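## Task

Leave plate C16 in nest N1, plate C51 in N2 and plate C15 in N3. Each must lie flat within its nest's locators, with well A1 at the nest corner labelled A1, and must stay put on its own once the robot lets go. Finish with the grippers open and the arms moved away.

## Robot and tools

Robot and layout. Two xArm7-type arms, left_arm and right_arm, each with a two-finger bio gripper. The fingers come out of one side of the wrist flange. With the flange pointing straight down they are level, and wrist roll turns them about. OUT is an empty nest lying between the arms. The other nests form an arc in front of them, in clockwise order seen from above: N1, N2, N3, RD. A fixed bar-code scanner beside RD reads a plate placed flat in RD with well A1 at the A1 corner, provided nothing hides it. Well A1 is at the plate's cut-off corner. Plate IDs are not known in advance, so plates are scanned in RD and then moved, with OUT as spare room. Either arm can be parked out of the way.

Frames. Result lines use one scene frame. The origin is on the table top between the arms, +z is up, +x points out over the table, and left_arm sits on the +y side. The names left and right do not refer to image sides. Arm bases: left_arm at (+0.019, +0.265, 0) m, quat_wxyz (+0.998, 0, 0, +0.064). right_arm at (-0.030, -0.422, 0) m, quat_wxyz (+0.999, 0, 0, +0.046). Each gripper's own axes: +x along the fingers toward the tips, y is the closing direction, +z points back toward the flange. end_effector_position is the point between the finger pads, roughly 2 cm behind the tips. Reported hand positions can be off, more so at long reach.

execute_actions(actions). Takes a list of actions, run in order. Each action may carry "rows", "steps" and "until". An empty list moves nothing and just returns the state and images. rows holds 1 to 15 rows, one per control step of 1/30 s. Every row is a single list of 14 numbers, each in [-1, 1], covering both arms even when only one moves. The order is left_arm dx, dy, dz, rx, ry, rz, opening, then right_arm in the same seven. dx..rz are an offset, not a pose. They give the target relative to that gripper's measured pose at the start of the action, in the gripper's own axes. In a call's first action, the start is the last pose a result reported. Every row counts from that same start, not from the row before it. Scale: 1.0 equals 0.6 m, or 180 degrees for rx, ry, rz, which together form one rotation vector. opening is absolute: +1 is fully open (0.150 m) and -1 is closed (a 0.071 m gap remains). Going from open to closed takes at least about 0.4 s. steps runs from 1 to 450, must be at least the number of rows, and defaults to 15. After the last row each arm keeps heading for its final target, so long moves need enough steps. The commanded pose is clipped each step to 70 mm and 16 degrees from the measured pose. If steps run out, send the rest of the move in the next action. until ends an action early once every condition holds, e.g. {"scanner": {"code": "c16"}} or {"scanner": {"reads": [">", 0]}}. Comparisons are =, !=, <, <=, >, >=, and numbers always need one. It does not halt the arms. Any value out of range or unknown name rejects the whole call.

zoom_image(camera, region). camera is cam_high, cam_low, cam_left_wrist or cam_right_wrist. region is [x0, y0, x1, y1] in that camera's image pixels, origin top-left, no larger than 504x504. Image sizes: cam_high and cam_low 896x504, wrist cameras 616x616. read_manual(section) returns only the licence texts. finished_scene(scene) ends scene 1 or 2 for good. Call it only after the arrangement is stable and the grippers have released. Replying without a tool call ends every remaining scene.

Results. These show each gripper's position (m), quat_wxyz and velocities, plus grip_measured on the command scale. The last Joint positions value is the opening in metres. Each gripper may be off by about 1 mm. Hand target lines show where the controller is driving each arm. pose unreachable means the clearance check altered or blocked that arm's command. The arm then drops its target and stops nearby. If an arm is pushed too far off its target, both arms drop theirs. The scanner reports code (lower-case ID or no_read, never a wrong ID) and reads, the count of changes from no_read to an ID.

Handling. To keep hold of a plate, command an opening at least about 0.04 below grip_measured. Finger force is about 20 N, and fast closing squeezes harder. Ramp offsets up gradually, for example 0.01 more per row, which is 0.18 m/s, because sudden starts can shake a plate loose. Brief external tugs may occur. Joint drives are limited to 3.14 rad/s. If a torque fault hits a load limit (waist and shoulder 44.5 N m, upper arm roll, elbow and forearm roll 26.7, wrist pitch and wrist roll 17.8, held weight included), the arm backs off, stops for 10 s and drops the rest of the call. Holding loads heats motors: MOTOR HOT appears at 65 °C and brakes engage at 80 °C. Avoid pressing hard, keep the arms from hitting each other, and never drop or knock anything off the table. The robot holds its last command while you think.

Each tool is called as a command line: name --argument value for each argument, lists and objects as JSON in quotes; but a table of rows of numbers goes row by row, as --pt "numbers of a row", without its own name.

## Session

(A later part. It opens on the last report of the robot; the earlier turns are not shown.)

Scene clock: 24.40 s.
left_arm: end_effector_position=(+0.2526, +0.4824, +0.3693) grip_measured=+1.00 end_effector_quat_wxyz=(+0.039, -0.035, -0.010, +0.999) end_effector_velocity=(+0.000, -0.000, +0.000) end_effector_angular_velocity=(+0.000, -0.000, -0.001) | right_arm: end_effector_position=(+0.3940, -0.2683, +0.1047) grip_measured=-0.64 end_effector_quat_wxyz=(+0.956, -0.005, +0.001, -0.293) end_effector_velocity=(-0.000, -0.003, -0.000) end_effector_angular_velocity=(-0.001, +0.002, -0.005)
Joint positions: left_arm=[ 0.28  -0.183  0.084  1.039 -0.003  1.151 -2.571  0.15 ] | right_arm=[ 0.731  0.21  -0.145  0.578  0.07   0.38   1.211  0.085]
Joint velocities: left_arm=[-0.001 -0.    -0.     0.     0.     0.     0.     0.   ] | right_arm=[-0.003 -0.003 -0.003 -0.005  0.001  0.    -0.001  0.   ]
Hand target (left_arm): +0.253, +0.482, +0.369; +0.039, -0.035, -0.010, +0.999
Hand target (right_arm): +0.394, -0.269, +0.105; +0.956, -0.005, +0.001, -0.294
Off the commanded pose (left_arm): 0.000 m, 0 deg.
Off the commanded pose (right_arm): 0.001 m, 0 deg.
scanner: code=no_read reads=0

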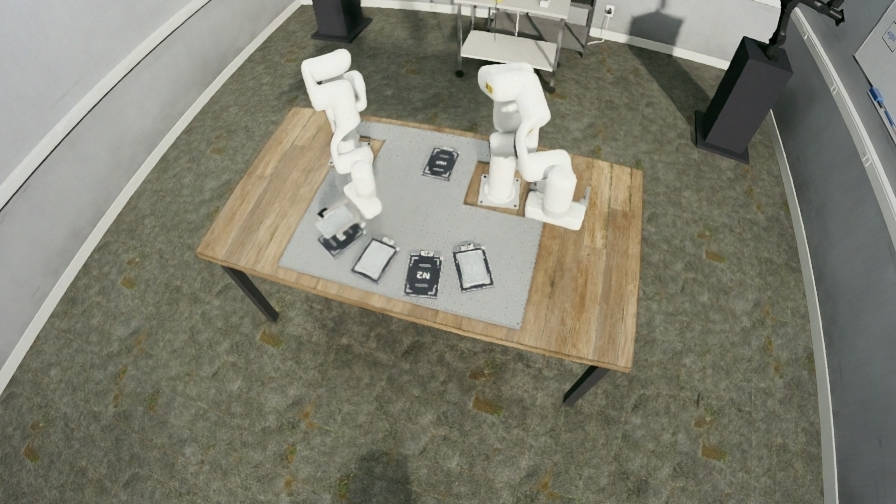

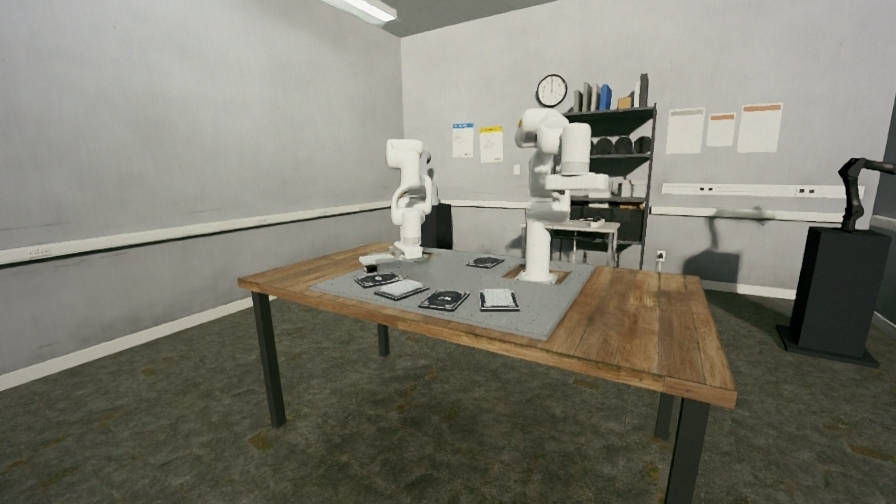

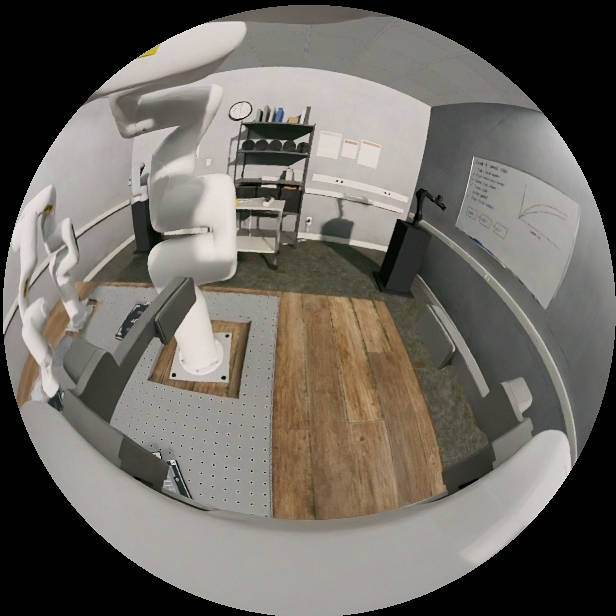

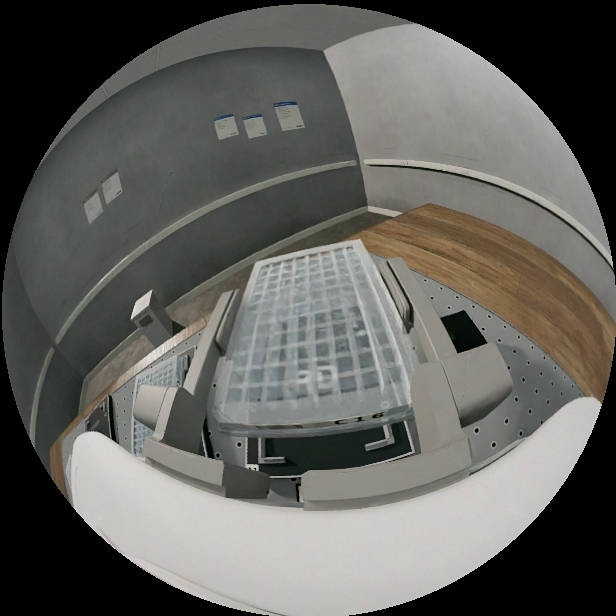

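execute_actions --actions '[{"rows": [[0,0,0,0,0,0,1, 0,0,-0.01,0.003,0,0,-0.8],[0,0,0,0,0,0,1, 0,0,-0.025,0.003,0,0,-0.8],[0,0,0,0,0,0,1, 0,0,-0.04,0.003,0,0,-0.8],[0,0,0,0,0,0,1, 0,0,-0.055,0.003,0,0,-0.8],[0,0,0,0,0,0,1, 0,0,-0.07,0.003,0,0,-0.8],[0,0,0,0,0,0,1, 0,0,-0.08,0.003,0,0,-0.8]], "steps": 25}]'

zoom_image --camera "cam_right_wrist" --region '[100, 210, 600, 520]'

zoom_image --camera "cam_high" --region '[290, 180, 410, 270]'

Scene clock: 26.83 s.
left_arm: end_effector_position=(+0.2526, +0.4824, +0.3693) grip_measured=+1.00 end_effector_quat_wxyz=(+0.039, -0.035, -0.010, +0.999) end_effector_velocity=(+0.001, -0.000, -0.000) end_effector_angular_velocity=(+0.000, -0.000, -0.002) | right_arm: end_effector_position=(+0.3937, -0.2688, +0.0567) grip_measured=-0.64 end_effector_quat_wxyz=(+0.956, -0.000, -0.000, -0.293) end_effector_velocity=(-0.000, -0.000, -0.000) end_effector_angular_velocity=(-0.001, +0.001, -0.001)
Joint positions: left_arm=[ 0.28  -0.183  0.084  1.039 -0.003  1.151 -2.571  0.15 ] | right_arm=[ 0.694  0.377 -0.091  0.595  0.149  0.222  1.15   0.085]
Joint velocities: left_arm=[-0.002  0.001  0.    -0.    -0.    -0.001  0.     0.   ] | right_arm=[-0.     0.001  0.    -0.    -0.    -0.     0.001 -0.   ]
Hand target (left_arm): +0.253, +0.482, +0.369; +0.039, -0.035, -0.010, +0.999
Hand target (right_arm): +0.394, -0.269, +0.057; +0.956, -0.000, -0.000, -0.293
Off the commanded pose (left_arm): 0.000 m, 0 deg.
Off the commanded pose (right_arm): 0.000 m, 0 deg.
scanner: code=no_read reads=0

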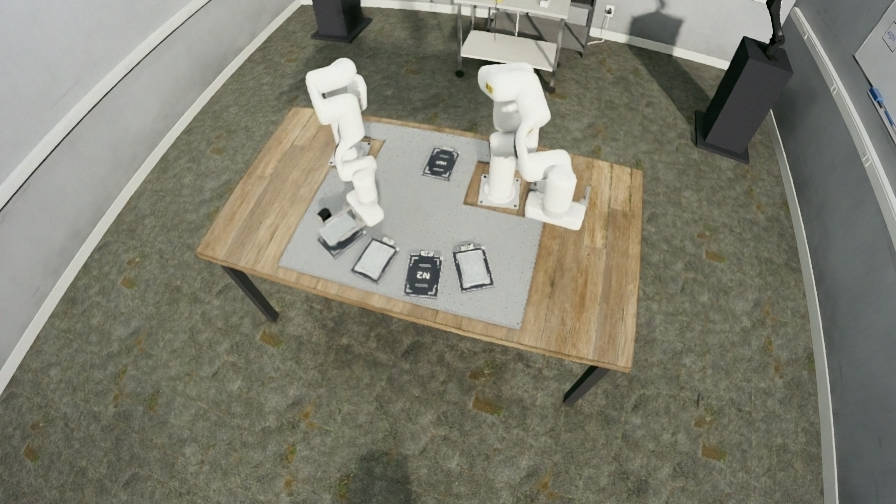

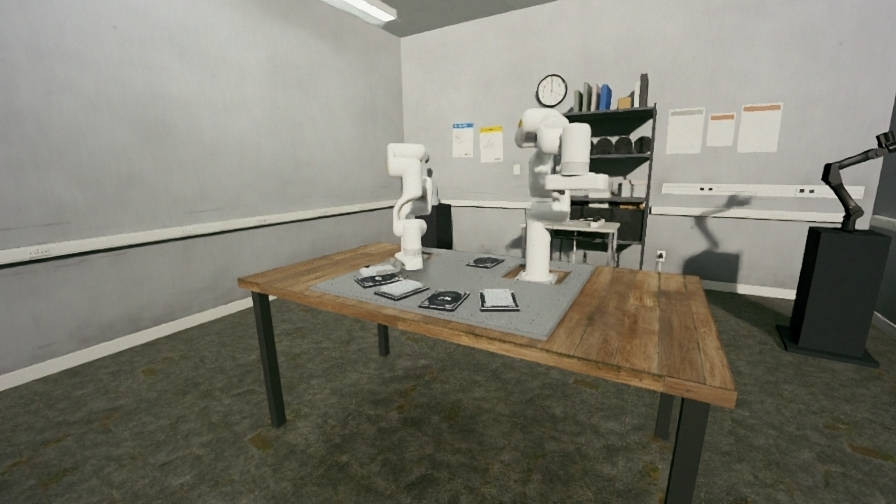

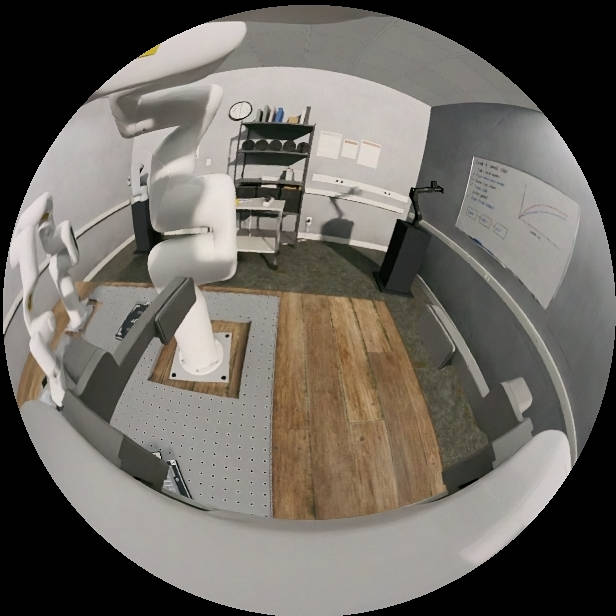

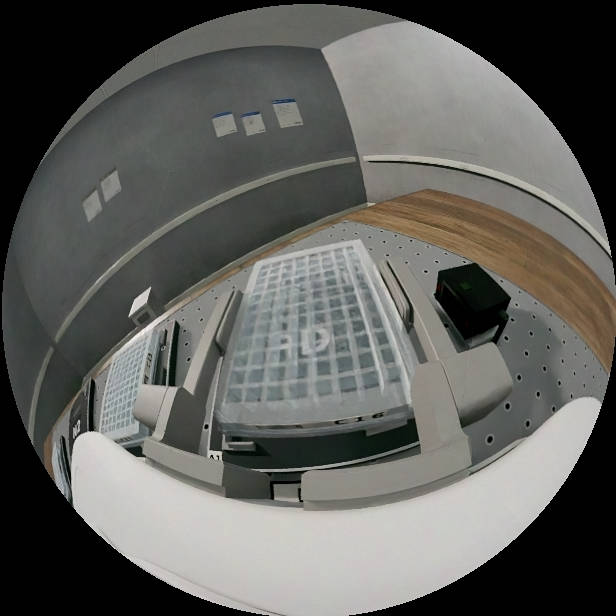

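Region (100, 210, 600, 520) of cam_right_wrist's 616x616 image, scaled by 1.008, with more detail than that image has; it fills the top 312 rows of this view, and the rest is white.

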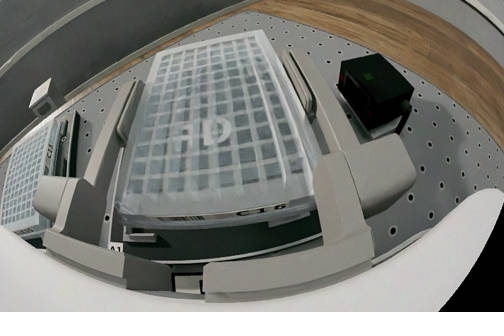

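Region (290, 180, 410, 270) of cam_high's 896x504 image, scaled by 4.200, with more detail than that image has; it fills the top 378 rows of this view, and the rest is white.

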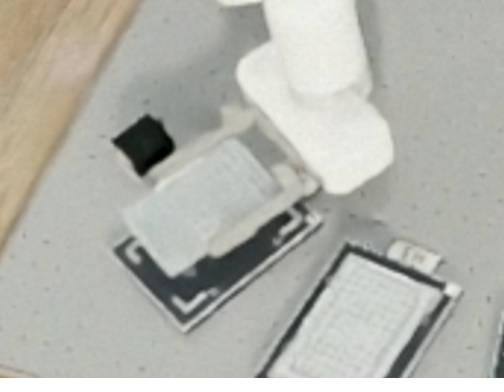

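execute_actions --actions '[{"rows": [[0,0,0,0,0,0,1, 0,0.006,-0.006,0,0,0.008,-0.8],[0,0,0,0,0,0,1, 0,0.013,-0.014,0,0,0.0167,-0.8]], "steps": 20}]'

zoom_image --camera "cam_right_wrist" --region '[100, 210, 600, 520]'

zoom_image --camera "cam_high" --region '[290, 180, 410, 270]'

Scene clock: 28.03 s.
left_arm: end_effector_position=(+0.2526, +0.4824, +0.3693) grip_measured=+1.00 end_effector_quat_wxyz=(+0.039, -0.035, -0.010, +0.999) end_effector_velocity=(-0.000, +0.000, -0.000) end_effector_angular_velocity=(-0.000, +0.000, +0.001) | right_arm: end_effector_position=(+0.3980, -0.2623, +0.0483) grip_measured=-0.64 end_effector_quat_wxyz=(+0.963, -0.000, -0.000, -0.268) end_effector_velocity=(-0.000, +0.001, +0.000) end_effector_angular_velocity=(+0.000, +0.000, +0.003)
Joint positions: left_arm=[ 0.28  -0.183  0.084  1.039 -0.003  1.151 -2.571  0.15 ] | right_arm=[ 0.673  0.407 -0.072  0.602  0.143  0.198  1.102  0.085]
Joint velocities: left_arm=[ 0.001 -0.    -0.    -0.    -0.    -0.    -0.     0.   ] | right_arm=[ 0.001 -0.     0.    -0.     0.001  0.    -0.002  0.   ]
Hand target (left_arm): +0.253, +0.482, +0.369; +0.039, -0.035, -0.010, +0.999
Hand target (right_arm): +0.398, -0.262, +0.048; +0.963, -0.000, -0.000, -0.268
Off the commanded pose (left_arm): 0.000 m, 0 deg.
Off the commanded pose (right_arm): 0.000 m, 0 deg.
scanner: code=no_read reads=0

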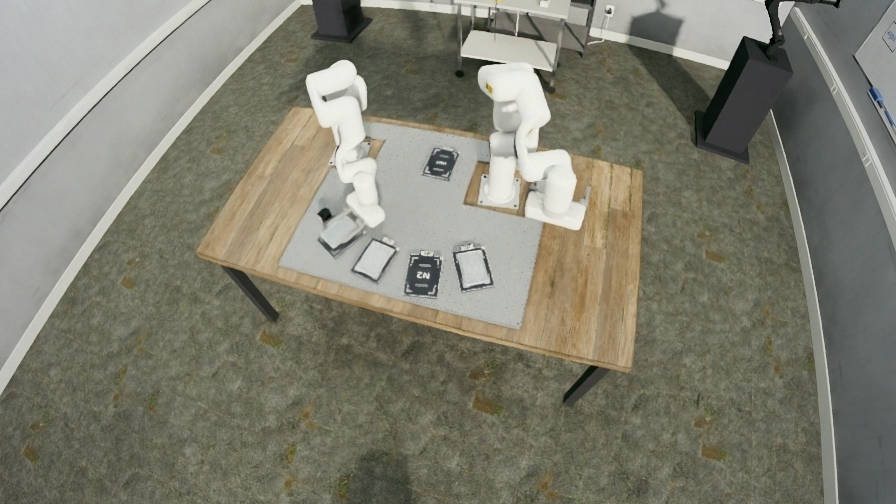

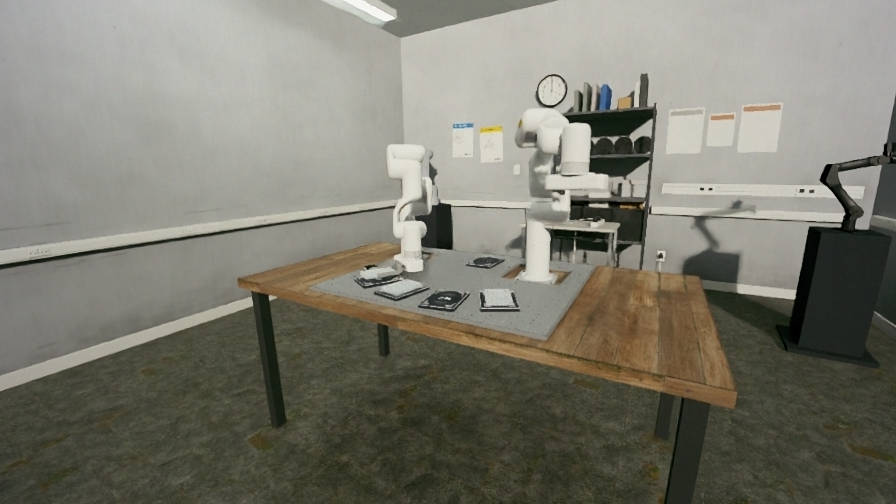

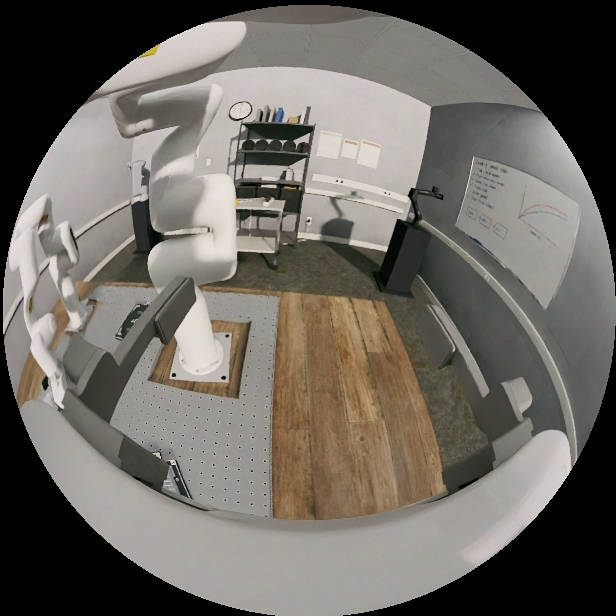

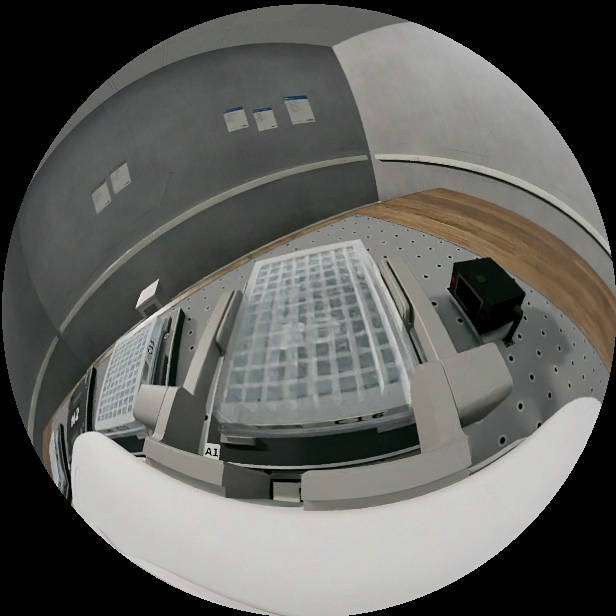

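Region (100, 210, 600, 520) of cam_right_wrist's 616x616 image, scaled by 1.008, with more detail than that image has; it fills the top 312 rows of this view, and the rest is white.

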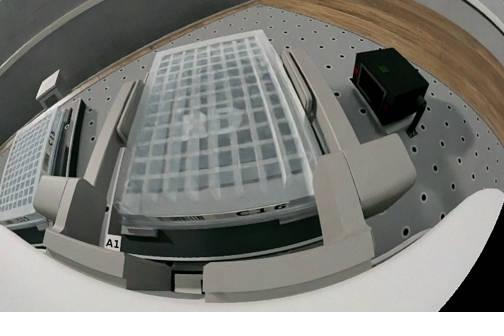

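Region (290, 180, 410, 270) of cam_high's 896x504 image, scaled by 4.200, with more detail than that image has; it fills the top 378 rows of this view, and the rest is white.

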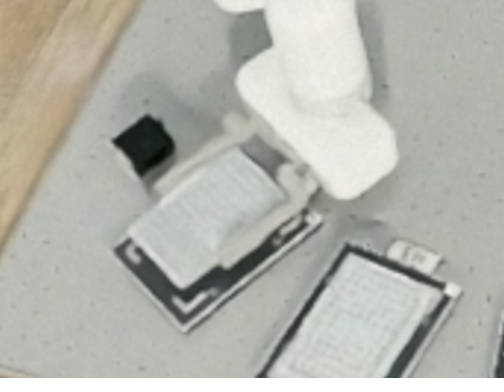

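execute_actions --actions '[{"rows": [[0,0,0,0,0,0,1, 0.006,0,0,0,0,0,-0.8],[0,0,0,0,0,0,1, 0.012,0,0,0,0,0,-0.8]], "steps": 12},{"rows": [[0,0,0,0,0,0,1, 0,0,-0.005,0,0,0,-0.8],[0,0,0,0,0,0,1, 0,0,-0.01,0,0,0,-0.8],[0,0,0,0,0,0,1, 0,0,-0.015,0,0,0,-0.8],[0,0,0,0,0,0,1, 0,0,-0.02,0,0,0,-0.8],[0,0,0,0,0,0,1, 0,0,-0.024,0,0,0,-0.8]], "steps": 22}]'

zoom_image --camera "cam_right_wrist" --region '[100, 210, 600, 520]'

zoom_image --camera "cam_high" --region '[290, 180, 410, 270]'

Scene clock: 29.43 s.
left_arm: end_effector_position=(+0.2526, +0.4824, +0.3693) grip_measured=+1.00 end_effector_quat_wxyz=(+0.039, -0.035, -0.010, +0.999) end_effector_velocity=(+0.000, -0.000, -0.000) end_effector_angular_velocity=(-0.001, +0.001, -0.000) | right_arm: end_effector_position=(+0.4045, -0.2658, +0.0344) grip_measured=-0.64 end_effector_quat_wxyz=(+0.963, +0.001, -0.001, -0.268) end_effector_velocity=(-0.001, +0.000, -0.001) end_effector_angular_velocity=(-0.001, +0.002, +0.001)
Joint positions: left_arm=[ 0.28  -0.183  0.084  1.039 -0.003  1.151 -2.571  0.15 ] | right_arm=[ 0.642  0.462 -0.057  0.624  0.152  0.162  1.076  0.085]
Joint velocities: left_arm=[ 0.     0.001 -0.     0.    -0.     0.    -0.     0.   ] | right_arm=[0.001 0.002 0.    0.    0.    0.    0.001 0.   ]
Hand target (left_arm): +0.253, +0.482, +0.369; +0.039, -0.035, -0.010, +0.999
Hand target (right_arm): +0.404, -0.266, +0.034; +0.963, +0.000, -0.000, -0.268
Off the commanded pose (left_arm): 0.000 m, 0 deg.
Off the commanded pose (right_arm): 0.001 m, 0 deg.
scanner: code=no_read reads=0

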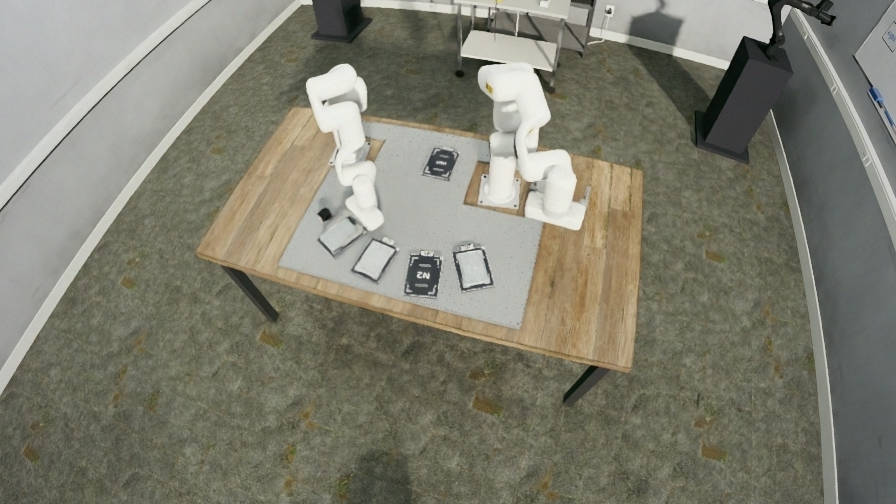

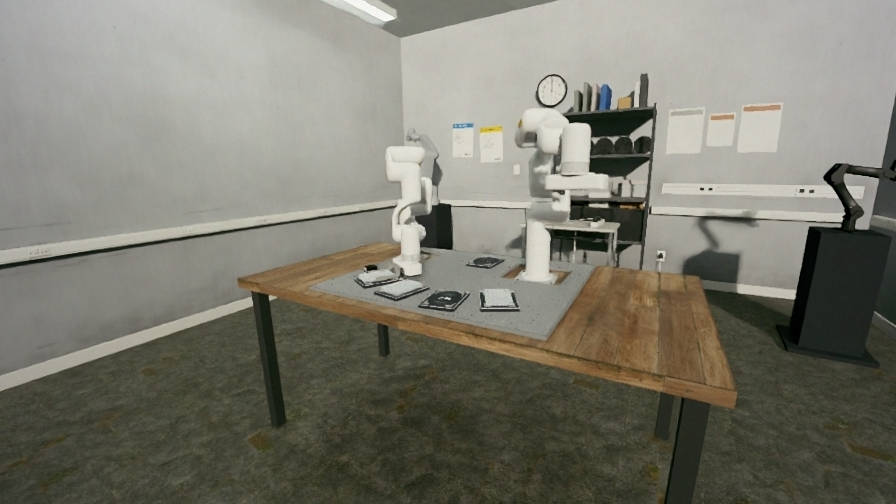

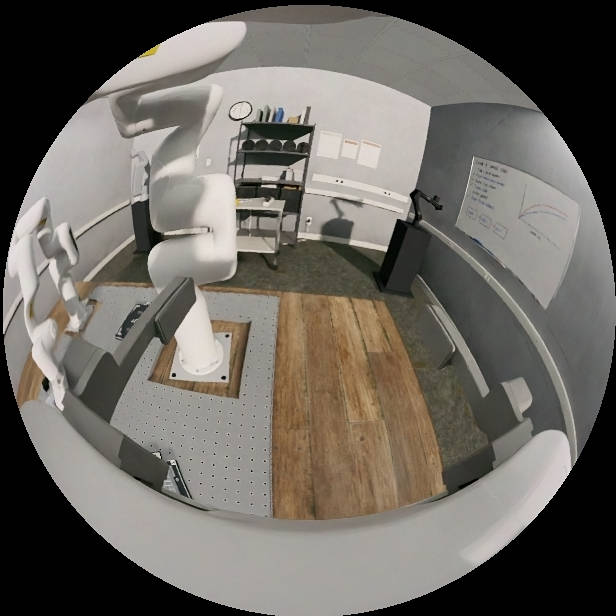

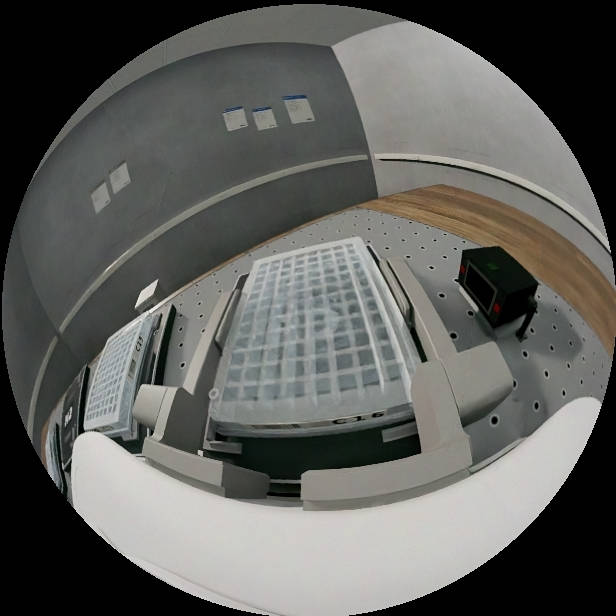

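Region (100, 210, 600, 520) of cam_right_wrist's 616x616 image, scaled by 1.008, with more detail than that image has; it fills the top 312 rows of this view, and the rest is white.

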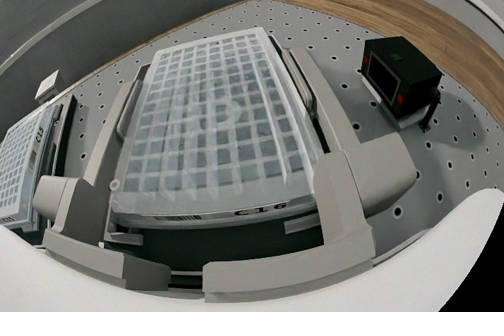

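Region (290, 180, 410, 270) of cam_high's 896x504 image, scaled by 4.200, with more detail than that image has; it fills the top 378 rows of this view, and the rest is white.

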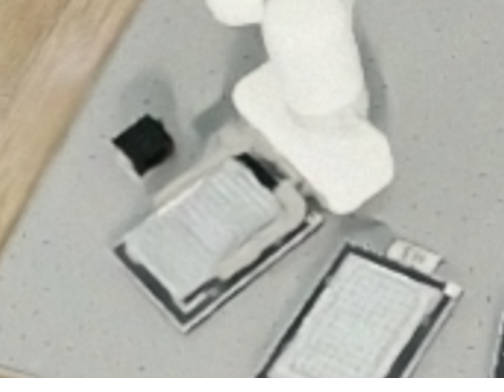

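execute_actions --actions '[{"rows": [[0,0,0,0,0,0,1, 0,0,0.008,0,0,0,-0.8],[0,0,0,0,0,0,1, 0,0,0.016,0,0,0,-0.8]], "steps": 12},{"rows": [[0,0,0,0,0,0,1, 0,0.004,0,0,0,0,-0.8],[0,0,0,0,0,0,1, 0,0.008,0,0,0,0,-0.8]], "steps": 12},{"rows": [[0,0,0,0,0,0,1, 0,0,-0.005,0,0,0,-0.8],[0,0,0,0,0,0,1, 0,0,-0.01,0,0,0,-0.8],[0,0,0,0,0,0,1, 0,0,-0.015,0,0,0,-0.8],[0,0,0,0,0,0,1, 0,0,-0.021,0,0,0,-0.8]], "steps": 20}]'

zoom_image --camera "cam_right_wrist" --region '[100, 210, 600, 520]'

zoom_image --camera "cam_high" --region '[290, 180, 410, 270]'

Scene clock: 31.17 s.
left_arm: end_effector_position=(+0.2526, +0.4824, +0.3693) grip_measured=+1.00 end_effector_quat_wxyz=(+0.039, -0.035, -0.010, +0.999) end_effector_velocity=(+0.000, -0.000, -0.000) end_effector_angular_velocity=(+0.000, +0.000, -0.001) | right_arm: end_effector_position=(+0.4073, -0.2617, +0.0329) grip_measured=-0.64 end_effector_quat_wxyz=(+0.963, +0.002, -0.002, -0.269) end_effector_velocity=(+0.000, +0.001, +0.000) end_effector_angular_velocity=(-0.001, +0.003, +0.004)
Joint positions: left_arm=[ 0.28  -0.183  0.084  1.039 -0.003  1.151 -2.571  0.15 ] | right_arm=[ 0.644  0.476 -0.055  0.642  0.153  0.163  1.083  0.085]
Joint velocities: left_arm=[-0.001  0.    -0.    -0.     0.    -0.    -0.     0.   ] | right_arm=[-0.004 -0.003  0.003  0.001 -0.01   0.006  0.005 -0.   ]
Hand target (left_arm): +0.253, +0.482, +0.369; +0.039, -0.035, -0.010, +0.999
Hand target (right_arm): +0.406, -0.262, +0.030; +0.963, -0.001, +0.000, -0.268
Off the commanded pose (left_arm): 0.000 m, 0 deg.
Off the commanded pose (right_arm): 0.003 m, 0 deg.
scanner: code=no_read reads=0

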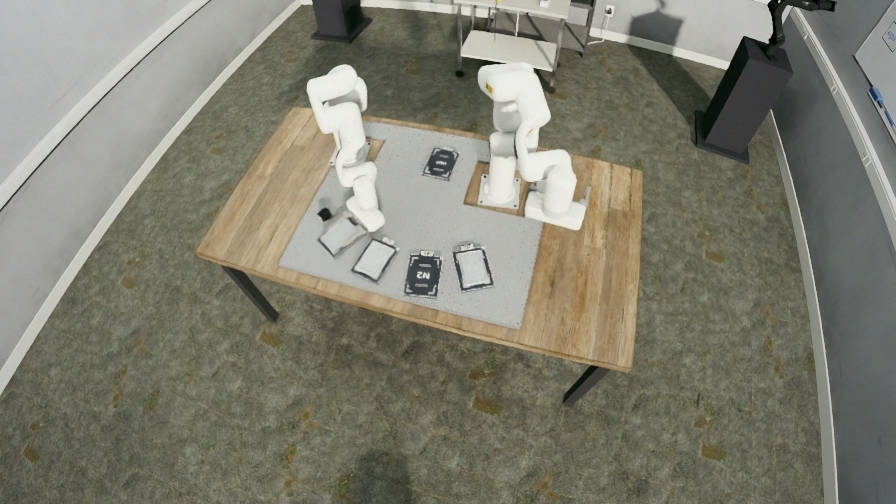

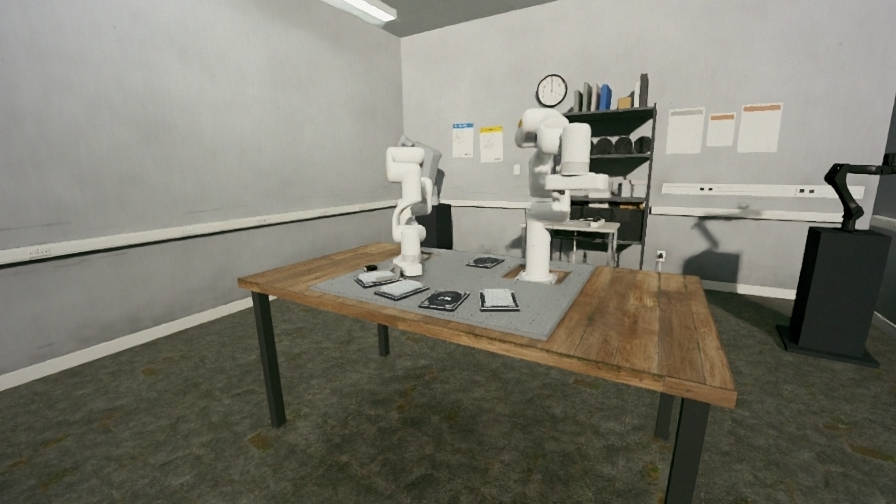

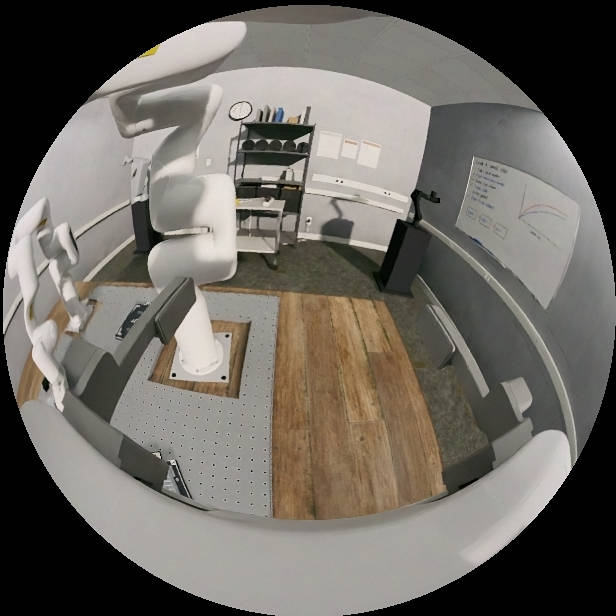

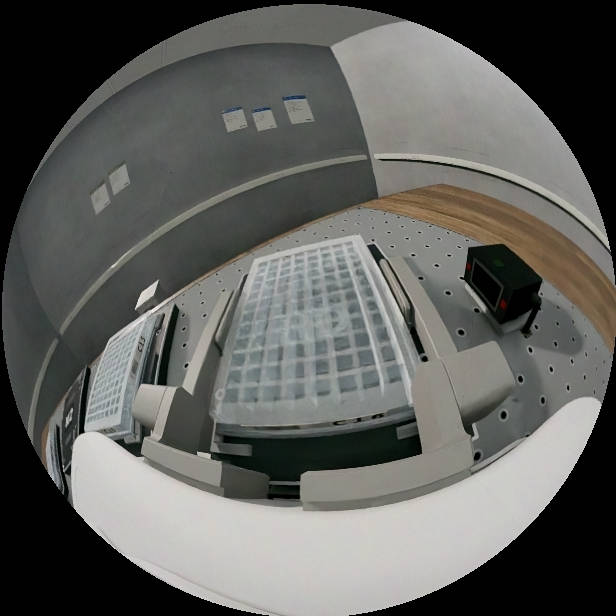

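Region (100, 210, 600, 520) of cam_right_wrist's 616x616 image, scaled by 1.008, with more detail than that image has; it fills the top 312 rows of this view, and the rest is white.

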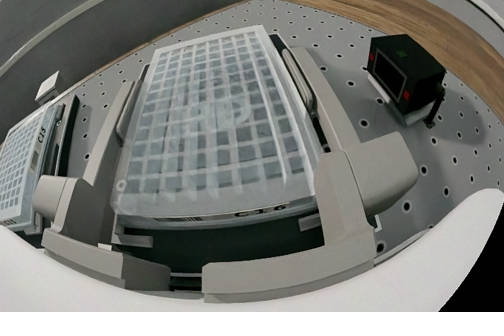

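Region (290, 180, 410, 270) of cam_high's 896x504 image, scaled by 4.200, with more detail than that image has; it fills the top 378 rows of this view, and the rest is white.

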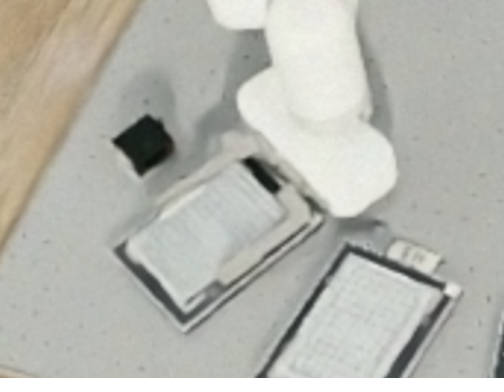

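execute_actions --actions '[{"rows": [[0,0,0,0,0,0,1, 0,0,0.004,0,0,0,-0.6],[0,0,0,0,0,0,1, 0,0,0.004,0,0,0,-0.4],[0,0,0,0,0,0,1, 0,0,0.004,0,0,0,-0.2]], "steps": 12},{"rows": [[0,0,0,0,0,0,1, 0,0,0.02,0,0,0,-0.2],[0,0,0,0,0,0,1, 0,0,0.05,0,0,0,-0.2],[0,0,0,0,0,0,1, 0,0,0.08,0,0,0,-0.2],[0,0,0,0,0,0,1, 0,0,0.11,0,0,0,-0.2]], "steps": 15},{"rows": [[0,0,0,0,0,0,1, -0.03,0.05,0,0,0,0.02,-0.2],[0,0,0,0,0,0,1, -0.07,0.12,0,0,0,0.05,-0.2],[0,0,0,0,0,0,1, -0.11,0.2,0,0,0,0.085,-0.2],[0,0,0,0,0,0,1, -0.16,0.28,0,0,0,0.12,-0.2],[0,0,0,0,0,0,1, -0.2,0.36,0,0,0,0.155,-0.2],[0,0,0,0,0,0,1, -0.25,0.44,0,0,0,0.19,-0.2],[0,0,0,0,0,0,1, -0.3,0.52,0,0,0,0.225,-0.2],[0,0,0,0,0,0,1, -0.34,0.6,0,0,0,0.26,-0.2],[0,0,0,0,0,0,1, -0.39,0.68,0,0,0,0.295,-0.2],[0,0,0,0,0,0,1, -0.4405,0.7755,0,0,0,0.329,-0.2]], "steps": 50},{"rows": [[0,0,0,0,0,0,1, 0,0,-0.03,0,0,0,-0.2],[0,0,0,0,0,0,1, 0,0,-0.06,0,0,0,-0.2],[0,0,0,0,0,0,1, 0,0,-0.075,0,0,0,-0.2]], "steps": 20}]'

zoom_image --camera "cam_right_wrist" --region '[100, 210, 600, 520]'

Scene clock: 34.87 s.
left_arm: end_effector_position=(+0.2526, +0.4824, +0.3693) grip_measured=+1.00 end_effector_quat_wxyz=(+0.039, -0.035, -0.010, +0.999) end_effector_velocity=(+0.000, -0.000, -0.001) end_effector_angular_velocity=(-0.001, +0.002, -0.000) | right_arm: end_effector_position=(+0.4208, +0.2722, +0.0525) grip_measured=-0.20 end_effector_quat_wxyz=(+0.970, +0.002, +0.001, +0.243) end_effector_velocity=(-0.001, -0.000, -0.004) end_effector_angular_velocity=(-0.004, +0.003, -0.000)
Joint positions: left_arm=[ 0.28  -0.183  0.084  1.039 -0.003  1.151 -2.571  0.15 ] | right_arm=[ 0.947  1.232  0.118  2.238 -0.128  1.011  0.656  0.103]
Joint velocities: left_arm=[-0.001  0.001 -0.    -0.     0.     0.001 -0.001  0.   ] | right_arm=[ 0.001  0.005 -0.     0.002  0.001  0.001  0.     0.   ]
Hand target (left_arm): +0.253, +0.482, +0.369; +0.039, -0.035, -0.010, +0.999
Hand target (right_arm): +0.421, +0.272, +0.053; +0.970, +0.002, +0.001, +0.243
Off the commanded pose (left_arm): 0.000 m, 0 deg.
Off the commanded pose (right_arm): 0.000 m, 0 deg.
scanner: code=c16 reads=1

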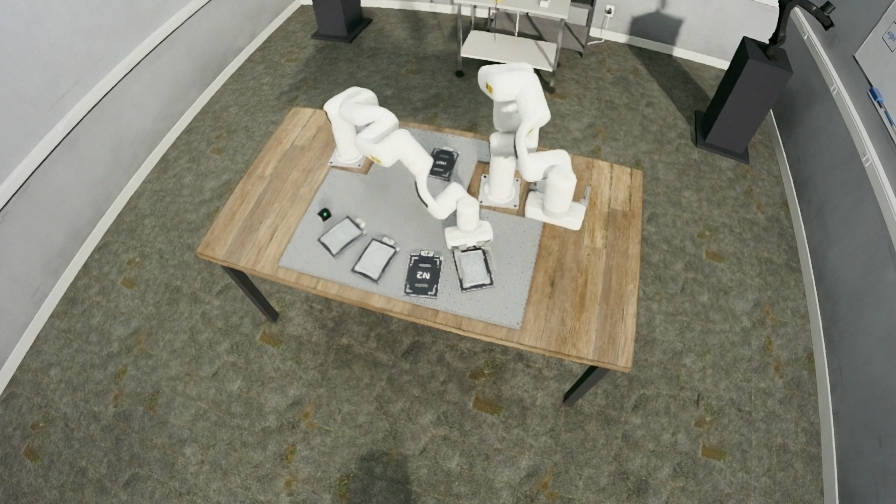

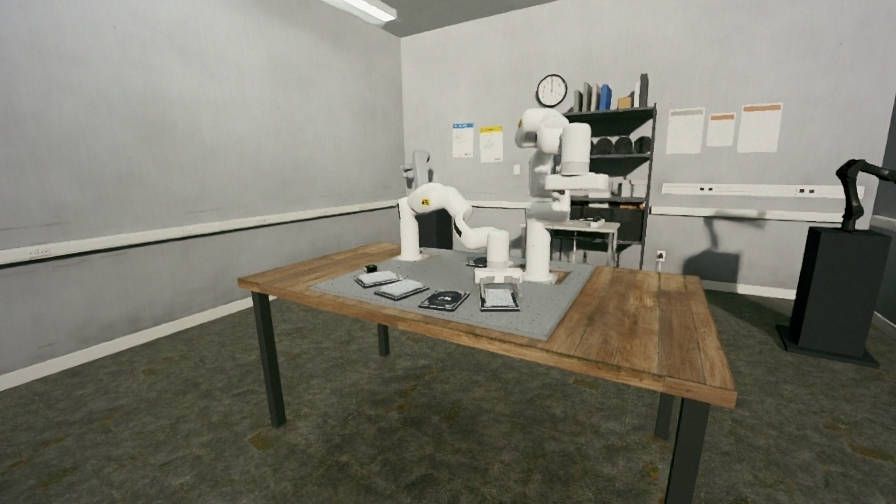

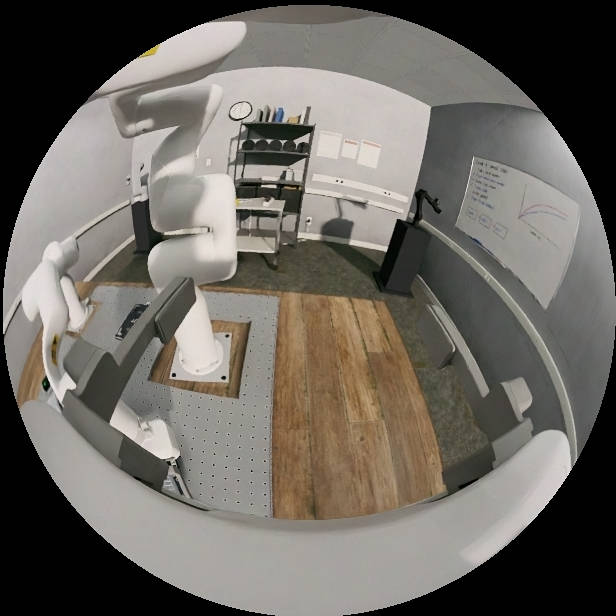

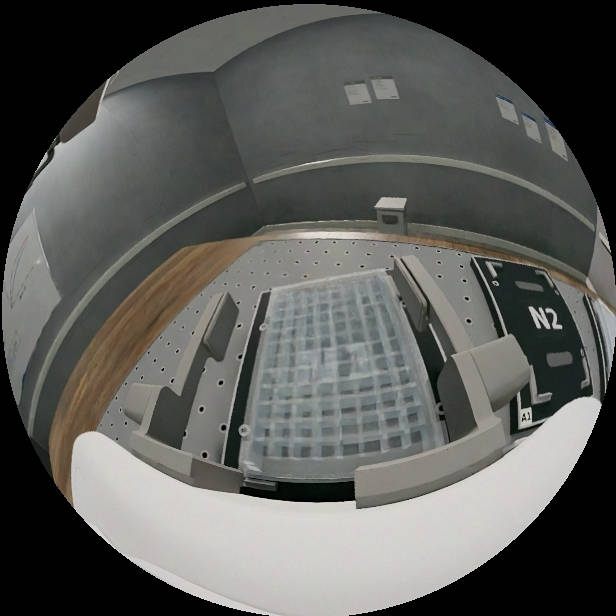

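Region (100, 210, 600, 520) of cam_right_wrist's 616x616 image, scaled by 1.008, with more detail than that image has; it fills the top 312 rows of this view, and the rest is white.

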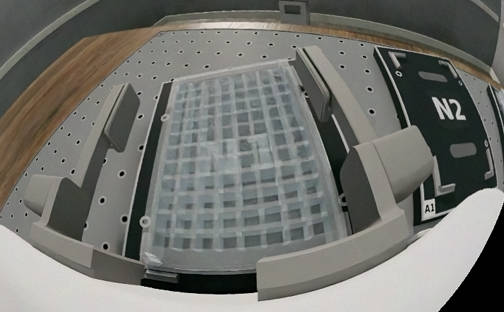

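execute_actions --actions '[{"rows": [[0,0,0,0,0,0,1, -0.016,-0.01,0,0,0,0,-0.15],[0,0,0,0,0,0,1, -0.033,-0.02,0,0,0,0,-0.15]], "steps": 18},{"rows": [[0,0,0,0,0,0,1, 0,0,-0.01,0,0,0,-0.15],[0,0,0,0,0,0,1, 0,0,-0.02,0,0,0,-0.15],[0,0,0,0,0,0,1, 0,0,-0.03,0,0,0,-0.15]], "steps": 20}]'

zoom_image --camera "cam_right_wrist" --region '[100, 210, 600, 520]'

Scene clock: 36.27 s.
left_arm: end_effector_position=(+0.2526, +0.4824, +0.3693) grip_measured=+1.00 end_effector_quat_wxyz=(+0.039, -0.035, -0.010, +0.999) end_effector_velocity=(-0.000, +0.000, -0.000) end_effector_angular_velocity=(-0.000, -0.000, +0.002) | right_arm: end_effector_position=(+0.4090, +0.2530, +0.0357) grip_measured=-0.15 end_effector_quat_wxyz=(+0.970, +0.002, +0.000, +0.243) end_effector_velocity=(-0.000, -0.000, -0.000) end_effector_angular_velocity=(-0.001, +0.000, -0.002)
Joint positions: left_arm=[ 0.28  -0.183  0.084  1.039 -0.003  1.151 -2.571  0.15 ] | right_arm=[ 0.935  1.149  0.118  2.026 -0.135  0.881  0.671  0.105]
Joint velocities: left_arm=[ 0.002  0.    -0.    -0.    -0.    -0.    -0.     0.   ] | right_arm=[ 0.     0.001 -0.     0.     0.     0.     0.002  0.   ]
Hand target (left_arm): +0.253, +0.482, +0.369; +0.039, -0.035, -0.010, +0.999
Hand target (right_arm): +0.409, +0.253, +0.034; +0.970, +0.002, +0.001, +0.243
Off the commanded pose (left_arm): 0.000 m, 0 deg.
Off the commanded pose (right_arm): 0.001 m, 0 deg.
scanner: code=c16 reads=1

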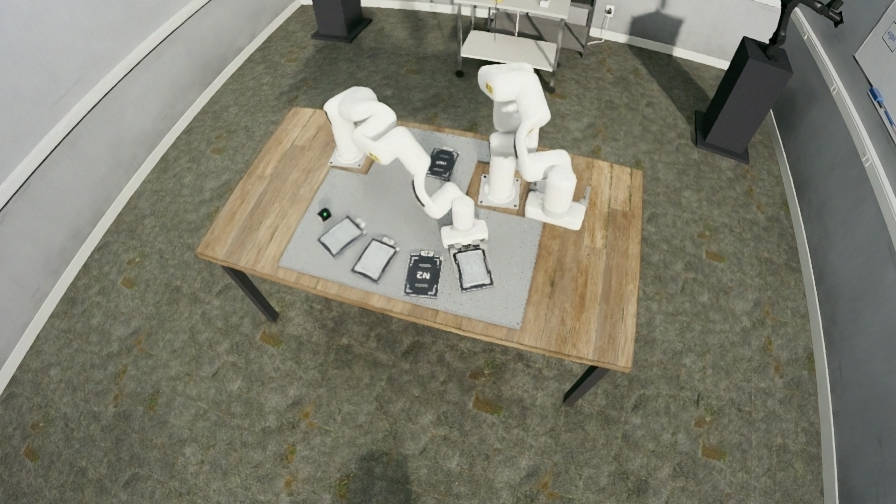

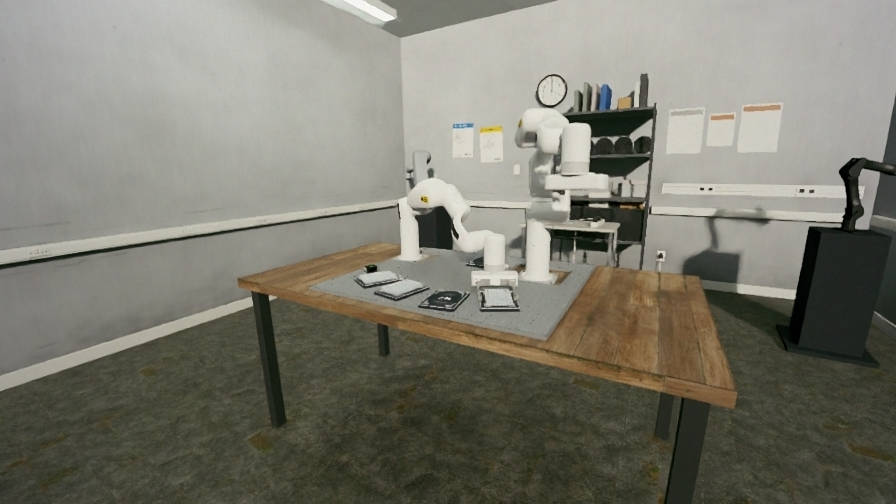

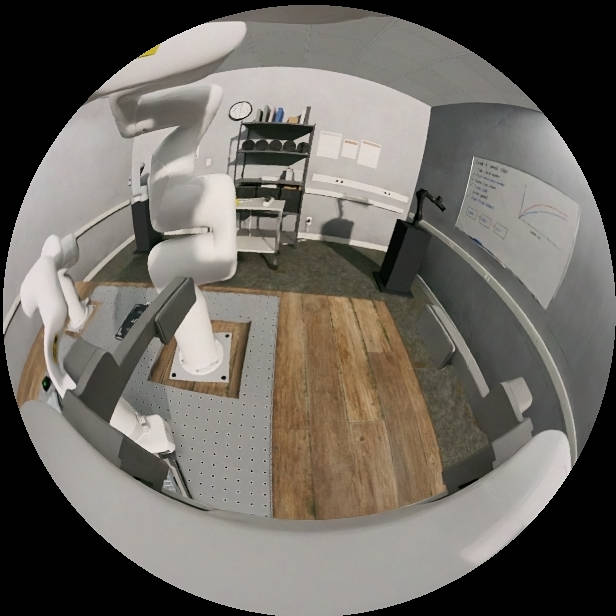

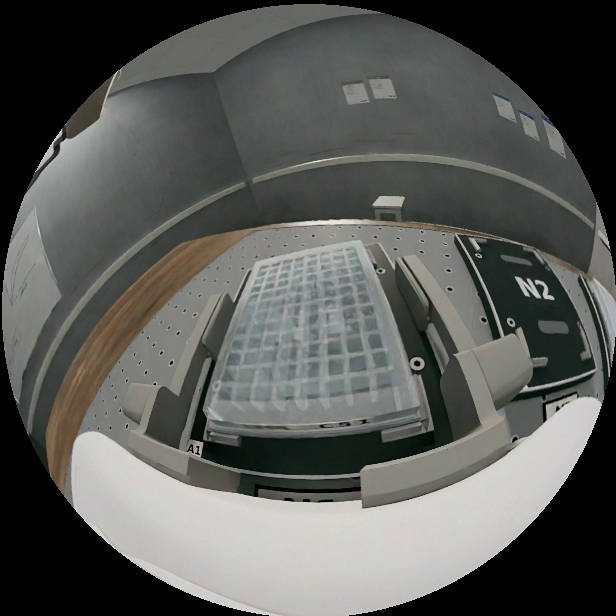

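Region (100, 210, 600, 520) of cam_right_wrist's 616x616 image, scaled by 1.008, with more detail than that image has; it fills the top 312 rows of this view, and the rest is white.

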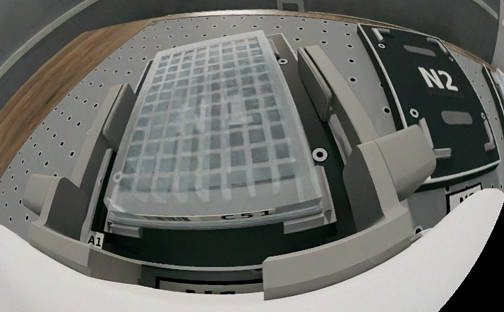

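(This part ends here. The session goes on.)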